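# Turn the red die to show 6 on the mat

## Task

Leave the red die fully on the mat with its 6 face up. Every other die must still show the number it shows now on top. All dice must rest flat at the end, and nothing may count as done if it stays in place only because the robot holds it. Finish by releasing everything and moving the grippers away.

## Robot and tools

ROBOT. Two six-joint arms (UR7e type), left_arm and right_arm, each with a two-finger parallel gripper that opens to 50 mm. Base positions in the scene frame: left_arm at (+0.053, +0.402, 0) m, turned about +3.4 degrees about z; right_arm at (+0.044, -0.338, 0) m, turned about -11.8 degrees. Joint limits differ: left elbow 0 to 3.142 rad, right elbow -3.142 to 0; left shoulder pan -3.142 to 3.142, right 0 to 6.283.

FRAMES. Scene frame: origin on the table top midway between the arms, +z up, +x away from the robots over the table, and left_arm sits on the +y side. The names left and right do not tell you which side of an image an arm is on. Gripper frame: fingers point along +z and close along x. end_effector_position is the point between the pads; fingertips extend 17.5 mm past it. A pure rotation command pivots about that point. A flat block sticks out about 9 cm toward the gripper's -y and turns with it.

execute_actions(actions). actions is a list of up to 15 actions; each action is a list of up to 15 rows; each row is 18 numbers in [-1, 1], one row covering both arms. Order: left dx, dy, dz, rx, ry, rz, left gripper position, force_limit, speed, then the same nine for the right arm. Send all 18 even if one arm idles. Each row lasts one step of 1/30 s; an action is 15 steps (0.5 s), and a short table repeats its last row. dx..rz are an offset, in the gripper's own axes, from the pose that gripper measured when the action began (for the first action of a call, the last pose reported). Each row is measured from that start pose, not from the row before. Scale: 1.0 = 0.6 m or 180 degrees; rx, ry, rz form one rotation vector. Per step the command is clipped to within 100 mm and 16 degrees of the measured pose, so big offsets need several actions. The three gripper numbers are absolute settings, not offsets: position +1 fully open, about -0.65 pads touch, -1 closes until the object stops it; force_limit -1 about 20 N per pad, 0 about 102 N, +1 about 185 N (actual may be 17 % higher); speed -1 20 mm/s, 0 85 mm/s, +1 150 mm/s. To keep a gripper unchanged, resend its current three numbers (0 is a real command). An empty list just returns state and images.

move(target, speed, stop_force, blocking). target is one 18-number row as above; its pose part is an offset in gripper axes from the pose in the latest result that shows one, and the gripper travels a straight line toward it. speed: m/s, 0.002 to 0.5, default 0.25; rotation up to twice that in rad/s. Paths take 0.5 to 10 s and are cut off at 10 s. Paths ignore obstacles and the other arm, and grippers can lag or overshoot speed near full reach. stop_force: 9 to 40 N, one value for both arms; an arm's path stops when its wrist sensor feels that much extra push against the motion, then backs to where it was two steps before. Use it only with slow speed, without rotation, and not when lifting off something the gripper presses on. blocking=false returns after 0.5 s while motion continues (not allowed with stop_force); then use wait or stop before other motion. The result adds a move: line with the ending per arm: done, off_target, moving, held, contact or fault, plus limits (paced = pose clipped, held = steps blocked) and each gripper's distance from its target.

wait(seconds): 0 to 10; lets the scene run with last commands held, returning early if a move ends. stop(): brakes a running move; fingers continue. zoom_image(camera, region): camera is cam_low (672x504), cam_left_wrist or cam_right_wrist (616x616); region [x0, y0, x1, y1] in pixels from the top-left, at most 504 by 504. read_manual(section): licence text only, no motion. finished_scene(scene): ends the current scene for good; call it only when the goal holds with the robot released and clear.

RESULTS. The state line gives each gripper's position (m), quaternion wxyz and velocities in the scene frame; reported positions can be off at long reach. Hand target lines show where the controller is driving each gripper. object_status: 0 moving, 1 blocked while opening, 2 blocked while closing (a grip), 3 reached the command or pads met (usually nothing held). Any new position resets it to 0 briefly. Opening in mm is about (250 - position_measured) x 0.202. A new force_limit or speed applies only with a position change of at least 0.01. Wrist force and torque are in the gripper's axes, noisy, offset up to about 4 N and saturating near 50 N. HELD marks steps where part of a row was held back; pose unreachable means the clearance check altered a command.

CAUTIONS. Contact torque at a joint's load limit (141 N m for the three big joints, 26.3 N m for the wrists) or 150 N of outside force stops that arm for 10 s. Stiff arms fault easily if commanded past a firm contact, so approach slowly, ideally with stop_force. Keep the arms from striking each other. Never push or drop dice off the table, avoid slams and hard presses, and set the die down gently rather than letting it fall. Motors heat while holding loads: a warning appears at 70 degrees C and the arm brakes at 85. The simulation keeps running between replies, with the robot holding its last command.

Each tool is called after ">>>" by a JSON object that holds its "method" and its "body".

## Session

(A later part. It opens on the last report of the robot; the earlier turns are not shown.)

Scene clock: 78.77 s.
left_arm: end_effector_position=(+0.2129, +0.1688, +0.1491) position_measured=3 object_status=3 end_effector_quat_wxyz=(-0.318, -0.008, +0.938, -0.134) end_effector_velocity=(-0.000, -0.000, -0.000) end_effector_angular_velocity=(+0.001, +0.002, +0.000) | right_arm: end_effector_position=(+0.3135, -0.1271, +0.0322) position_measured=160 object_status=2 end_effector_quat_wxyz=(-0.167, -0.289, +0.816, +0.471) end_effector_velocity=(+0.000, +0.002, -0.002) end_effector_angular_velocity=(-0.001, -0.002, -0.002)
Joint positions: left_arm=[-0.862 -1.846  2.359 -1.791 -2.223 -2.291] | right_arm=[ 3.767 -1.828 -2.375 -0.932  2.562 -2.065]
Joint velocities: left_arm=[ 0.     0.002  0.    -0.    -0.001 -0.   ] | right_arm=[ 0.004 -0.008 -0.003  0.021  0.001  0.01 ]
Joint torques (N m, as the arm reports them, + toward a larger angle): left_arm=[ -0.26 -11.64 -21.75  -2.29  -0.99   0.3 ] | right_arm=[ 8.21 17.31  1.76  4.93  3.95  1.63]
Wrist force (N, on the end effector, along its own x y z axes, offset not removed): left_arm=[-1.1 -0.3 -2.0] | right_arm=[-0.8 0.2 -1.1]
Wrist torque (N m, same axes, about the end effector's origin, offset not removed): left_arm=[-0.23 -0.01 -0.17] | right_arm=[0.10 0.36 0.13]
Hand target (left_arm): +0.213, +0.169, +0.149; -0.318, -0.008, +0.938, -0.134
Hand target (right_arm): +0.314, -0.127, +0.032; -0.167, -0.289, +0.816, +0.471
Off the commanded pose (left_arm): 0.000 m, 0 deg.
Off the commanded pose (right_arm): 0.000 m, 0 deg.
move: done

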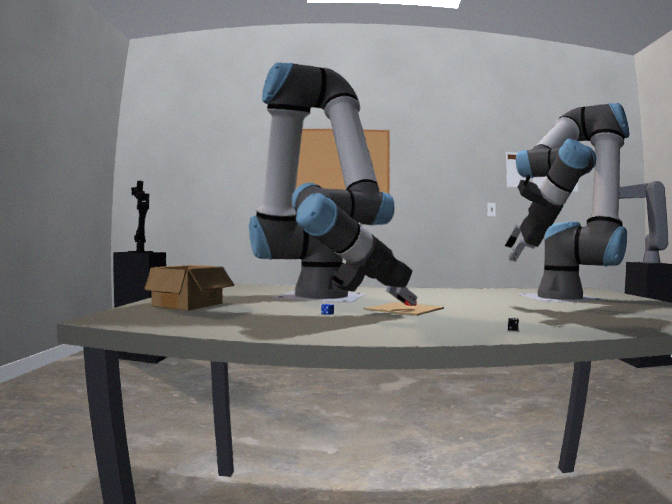

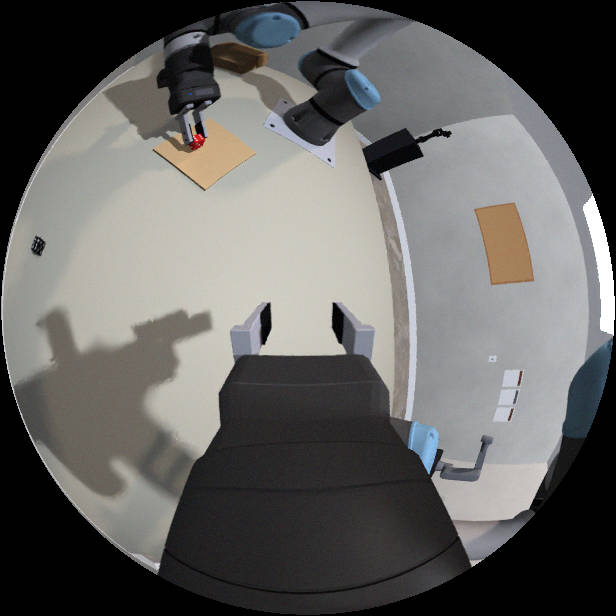

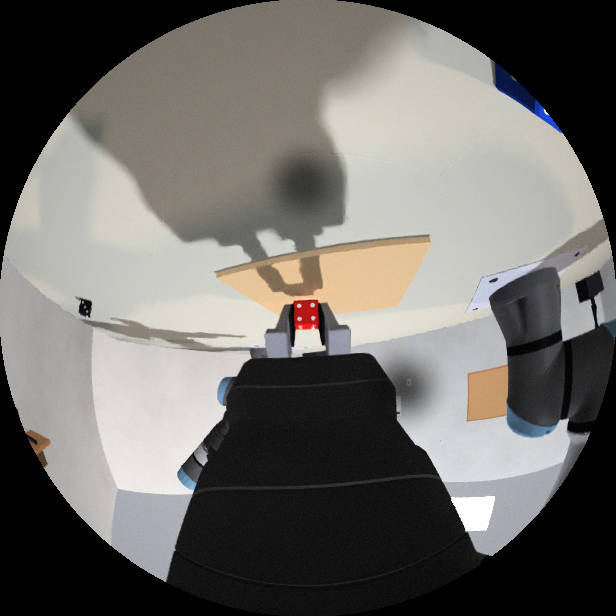

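>>> {"method": "move", "body": {"target": [0,0,0,0,0,0,1,0,0,0,-0.0217,0.0125,0,0,0,-1,-0.5,0], "speed": 0.004, "stop_force": 9}}

>>> {"method": "move", "body": {"target": [0,0,0,0,0,0,1,0,0,0,0,0,0,0,0,1,-0.5,0]}}

>>> {"method": "move", "body": {"target": [0,0,0,0,0,0,1,0,0,0,0.1,-0.12,0,0,0,1,-0.5,0]}}

>>> {"method": "zoom_image", "body": {"camera": "cam_left_wrist", "region": [140, 80, 270, 200]}}

Scene clock: 86.33 s.
left_arm: end_effector_position=(+0.2129, +0.1688, +0.1491) position_measured=3 object_status=3 end_effector_quat_wxyz=(-0.318, -0.008, +0.938, -0.134) end_effector_velocity=(-0.000, -0.000, -0.000) end_effector_angular_velocity=(+0.001, +0.000, -0.001) | right_arm: end_effector_position=(+0.3135, -0.1271, +0.0232) position_measured=160 object_status=2 end_effector_quat_wxyz=(-0.167, -0.289, +0.816, +0.471) end_effector_velocity=(-0.001, -0.000, +0.001) end_effector_angular_velocity=(-0.002, +0.003, -0.000)
Joint positions: left_arm=[-0.862 -1.846  2.359 -1.791 -2.223 -2.291] | right_arm=[ 3.767 -1.855 -2.38  -0.899  2.562 -2.064]
Joint velocities: left_arm=[-0.001  0.     0.    -0.     0.    -0.   ] | right_arm=[ 0.     0.003  0.    -0.006 -0.     0.001]
Joint torques (N m, as the arm reports them, + toward a larger angle): left_arm=[  0.77 -11.61 -22.32  -2.41  -1.18   0.47] | right_arm=[-3.8  26.25  4.09 -0.12  0.05 -1.34]
Wrist force (N, on the end effector, along its own x y z axes, offset not removed): left_arm=[-0.6 -2.3 -3.2] | right_arm=[3.9 11.6 -13.3]
Wrist torque (N m, same axes, about the end effector's origin, offset not removed): left_arm=[-0.59 0.00 -0.11] | right_arm=[-0.29 0.25 0.15]
Hand target (left_arm): +0.213, +0.169, +0.149; -0.318, -0.008, +0.938, -0.134
Hand target (right_arm): +0.313, -0.127, +0.023; -0.167, -0.289, +0.816, +0.471
Off the commanded pose (left_arm): 0.000 m, 0 deg.
Off the commanded pose (right_arm): 0.006 m, 0 deg.
move: contact (right_arm)

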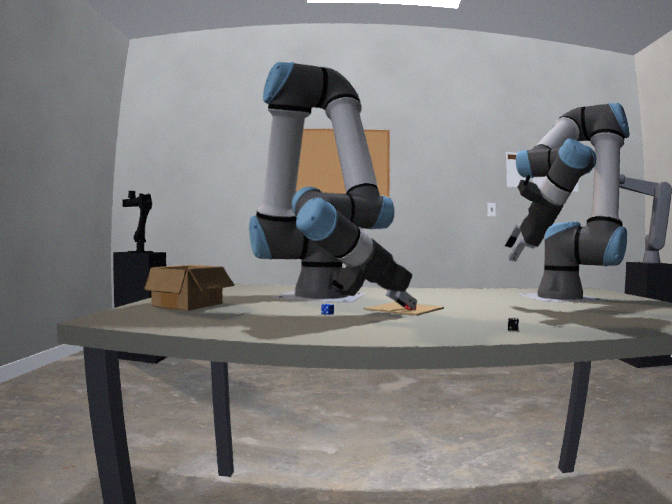

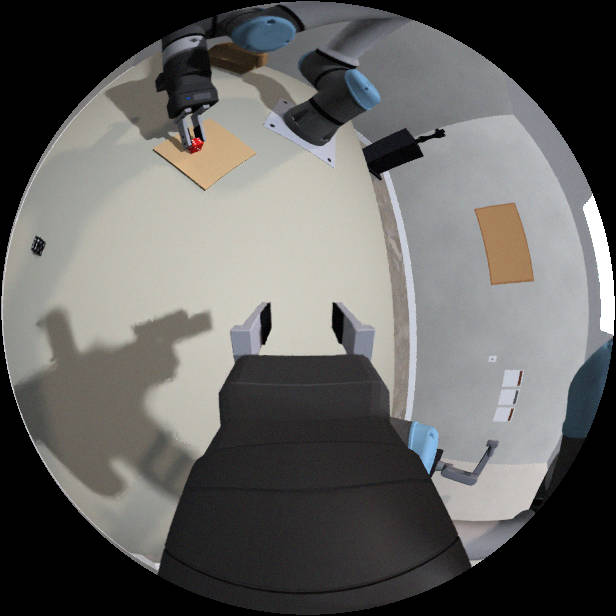

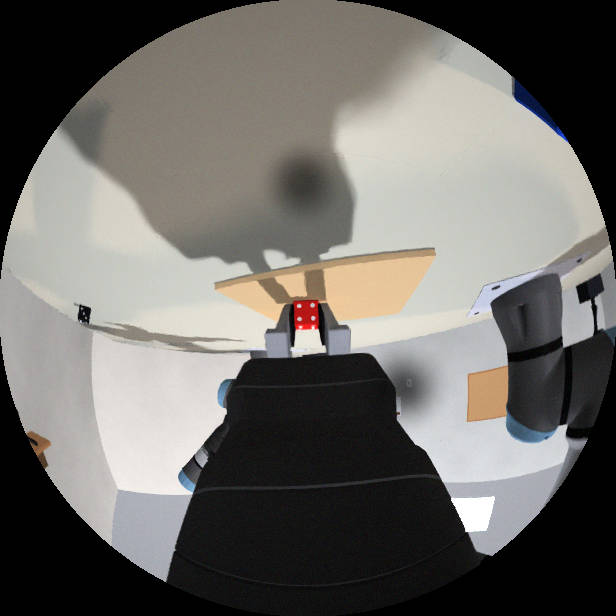

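Scene clock: 86.97 s.
left_arm: end_effector_position=(+0.2129, +0.1688, +0.1491) position_measured=3 object_status=3 end_effector_quat_wxyz=(-0.318, -0.008, +0.938, -0.134) end_effector_velocity=(+0.000, -0.000, +0.000) end_effector_angular_velocity=(-0.001, -0.001, -0.000) | right_arm: end_effector_position=(+0.3135, -0.1271, +0.0232) position_measured=3 object_status=3 end_effector_quat_wxyz=(-0.167, -0.289, +0.816, +0.471) end_effector_velocity=(+0.000, -0.000, -0.000) end_effector_angular_velocity=(-0.001, +0.000, -0.000)
Joint positions: left_arm=[-0.862 -1.846  2.359 -1.791 -2.223 -2.291] | right_arm=[ 3.767 -1.855 -2.38  -0.899  2.562 -2.064]
Joint velocities: left_arm=[-0.    -0.001 -0.    -0.     0.     0.   ] | right_arm=[-0.    -0.     0.     0.    -0.     0.001]
Joint torques (N m, as the arm reports them, + toward a larger angle): left_arm=[ -1.12 -10.55 -22.64  -2.4   -0.97   0.57] | right_arm=[-3.77 18.86  5.68  4.75  2.41 -1.08]
Wrist force (N, on the end effector, along its own x y z axes, offset not removed): left_arm=[-0.8 0.3 -2.7] | right_arm=[0.0 -0.8 0.1]
Wrist torque (N m, same axes, about the end effector's origin, offset not removed): left_arm=[-0.11 -0.03 -0.07] | right_arm=[-0.11 0.15 0.03]
Hand target (left_arm): +0.213, +0.169, +0.149; -0.318, -0.008, +0.938, -0.134
Hand target (right_arm): +0.313, -0.127, +0.023; -0.167, -0.289, +0.816, +0.471
Off the commanded pose (left_arm): 0.000 m, 0 deg.
Off the commanded pose (right_arm): 0.000 m, 0 deg.
move: done

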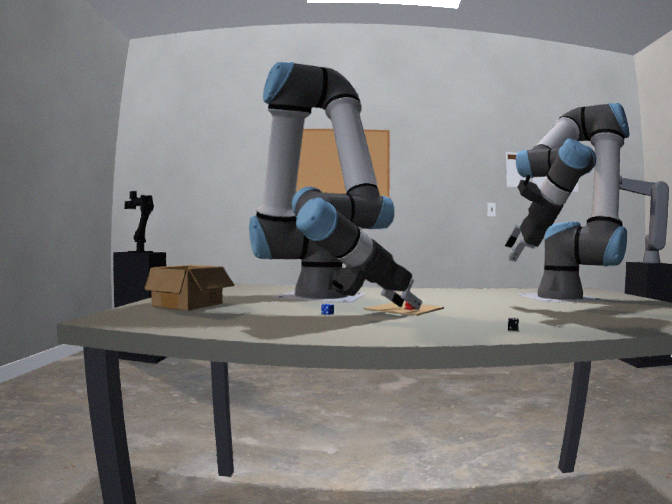

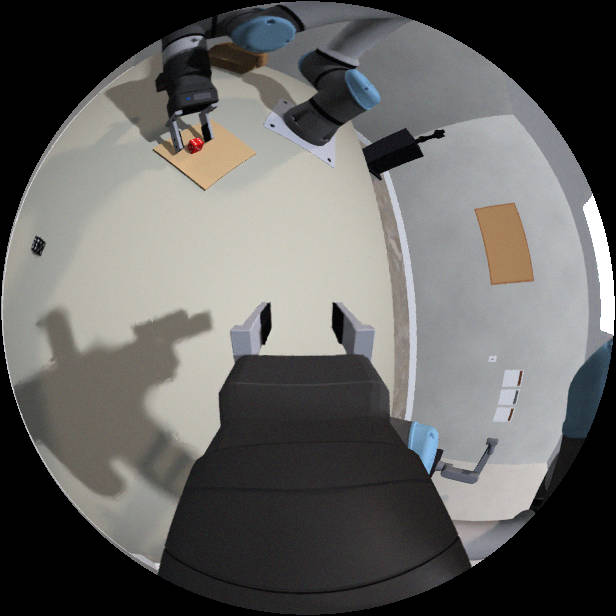

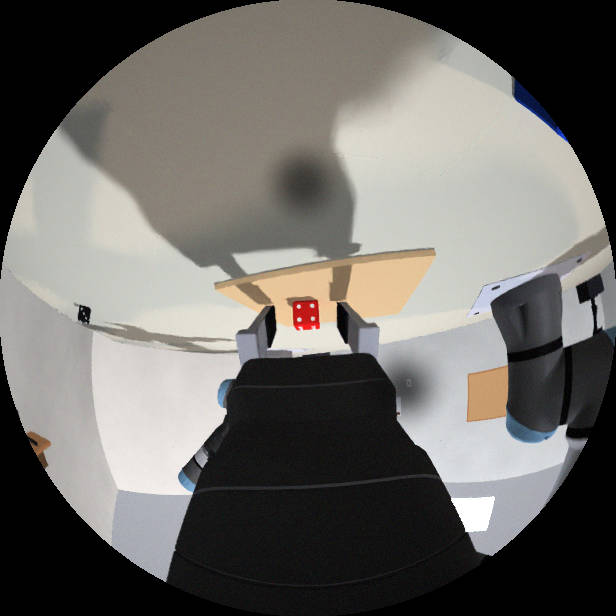

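Scene clock: 88.03 s.
left_arm: end_effector_position=(+0.2129, +0.1688, +0.1491) position_measured=3 object_status=3 end_effector_quat_wxyz=(-0.318, -0.008, +0.938, -0.134) end_effector_velocity=(+0.000, -0.000, +0.000) end_effector_angular_velocity=(-0.001, -0.000, +0.001) | right_arm: end_effector_position=(+0.3338, -0.1520, +0.1107) position_measured=3 object_status=3 end_effector_quat_wxyz=(-0.167, -0.289, +0.816, +0.471) end_effector_velocity=(+0.001, -0.001, +0.003) end_effector_angular_velocity=(+0.001, +0.004, +0.006)
Joint positions: left_arm=[-0.862 -1.846  2.359 -1.791 -2.223 -2.291] | right_arm=[ 3.69  -1.657 -2.235 -1.342  2.527 -2.185]
Joint velocities: left_arm=[ 0.    -0.001 -0.     0.    -0.    -0.   ] | right_arm=[-0.003  0.     0.011 -0.027 -0.002 -0.016]
Joint torques (N m, as the arm reports them, + toward a larger angle): left_arm=[ -1.03 -11.46 -22.74  -2.71  -1.23   0.36] | right_arm=[-9.56 29.15 30.55 -0.3   0.02 -1.81]
Wrist force (N, on the end effector, along its own x y z axes, offset not removed): left_arm=[-0.7 -1.3 -1.1] | right_arm=[-0.5 -0.2 -1.1]
Wrist torque (N m, same axes, about the end effector's origin, offset not removed): left_arm=[-0.32 -0.05 0.00] | right_arm=[0.04 0.14 0.06]
Hand target (left_arm): +0.213, +0.169, +0.149; -0.318, -0.008, +0.938, -0.134
Hand target (right_arm): +0.334, -0.152, +0.111; -0.167, -0.289, +0.816, +0.471
Off the commanded pose (left_arm): 0.000 m, 0 deg.
Off the commanded pose (right_arm): 0.000 m, 0 deg.
move: done

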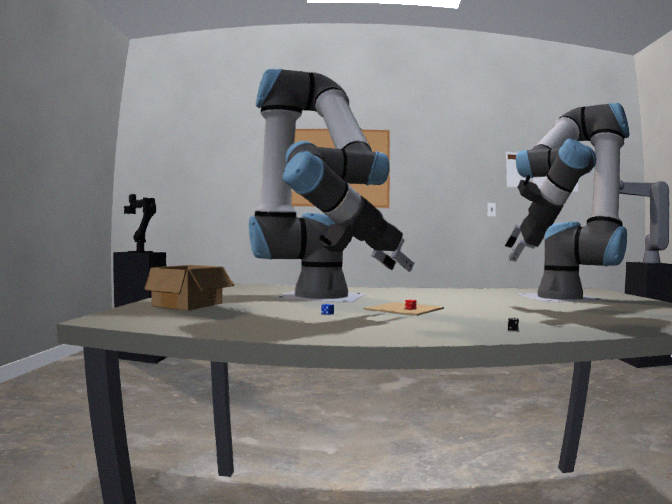

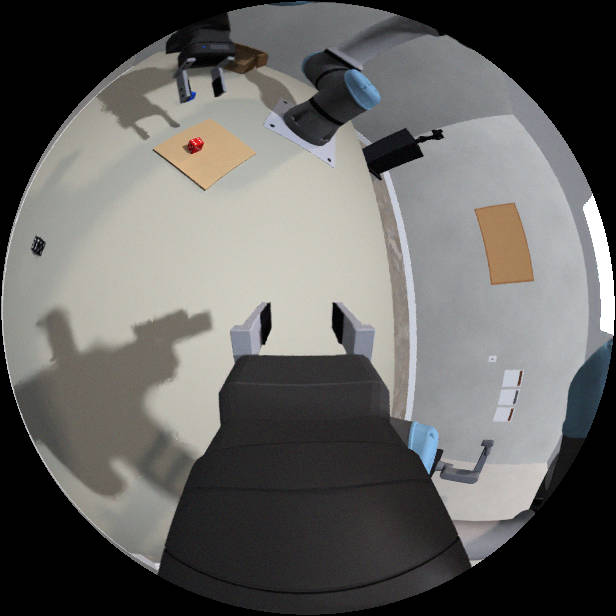

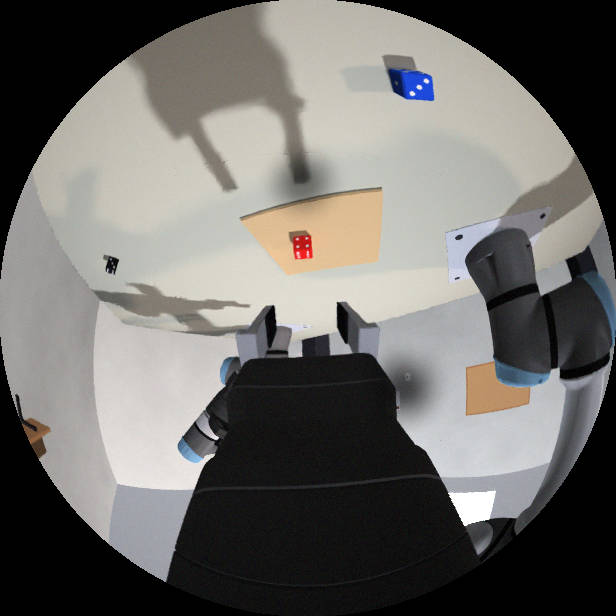

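Region (140, 80, 270, 200) of cam_left_wrist's 616x616 image, scaled by 3.877, with more detail than that image has; it fills the top 465 rows of this view, and the rest is white.

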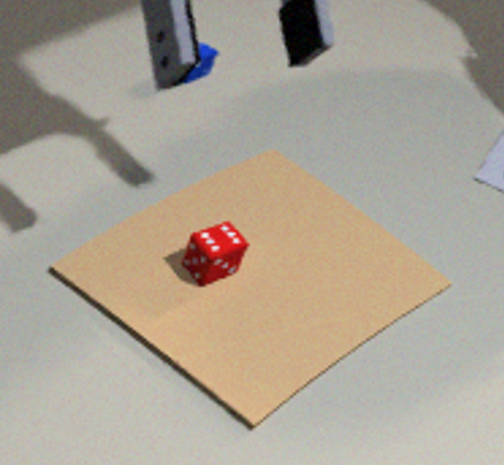

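>>> {"method": "finished_scene", "body": {"scene": 1}}

The scene is finished: the task was done.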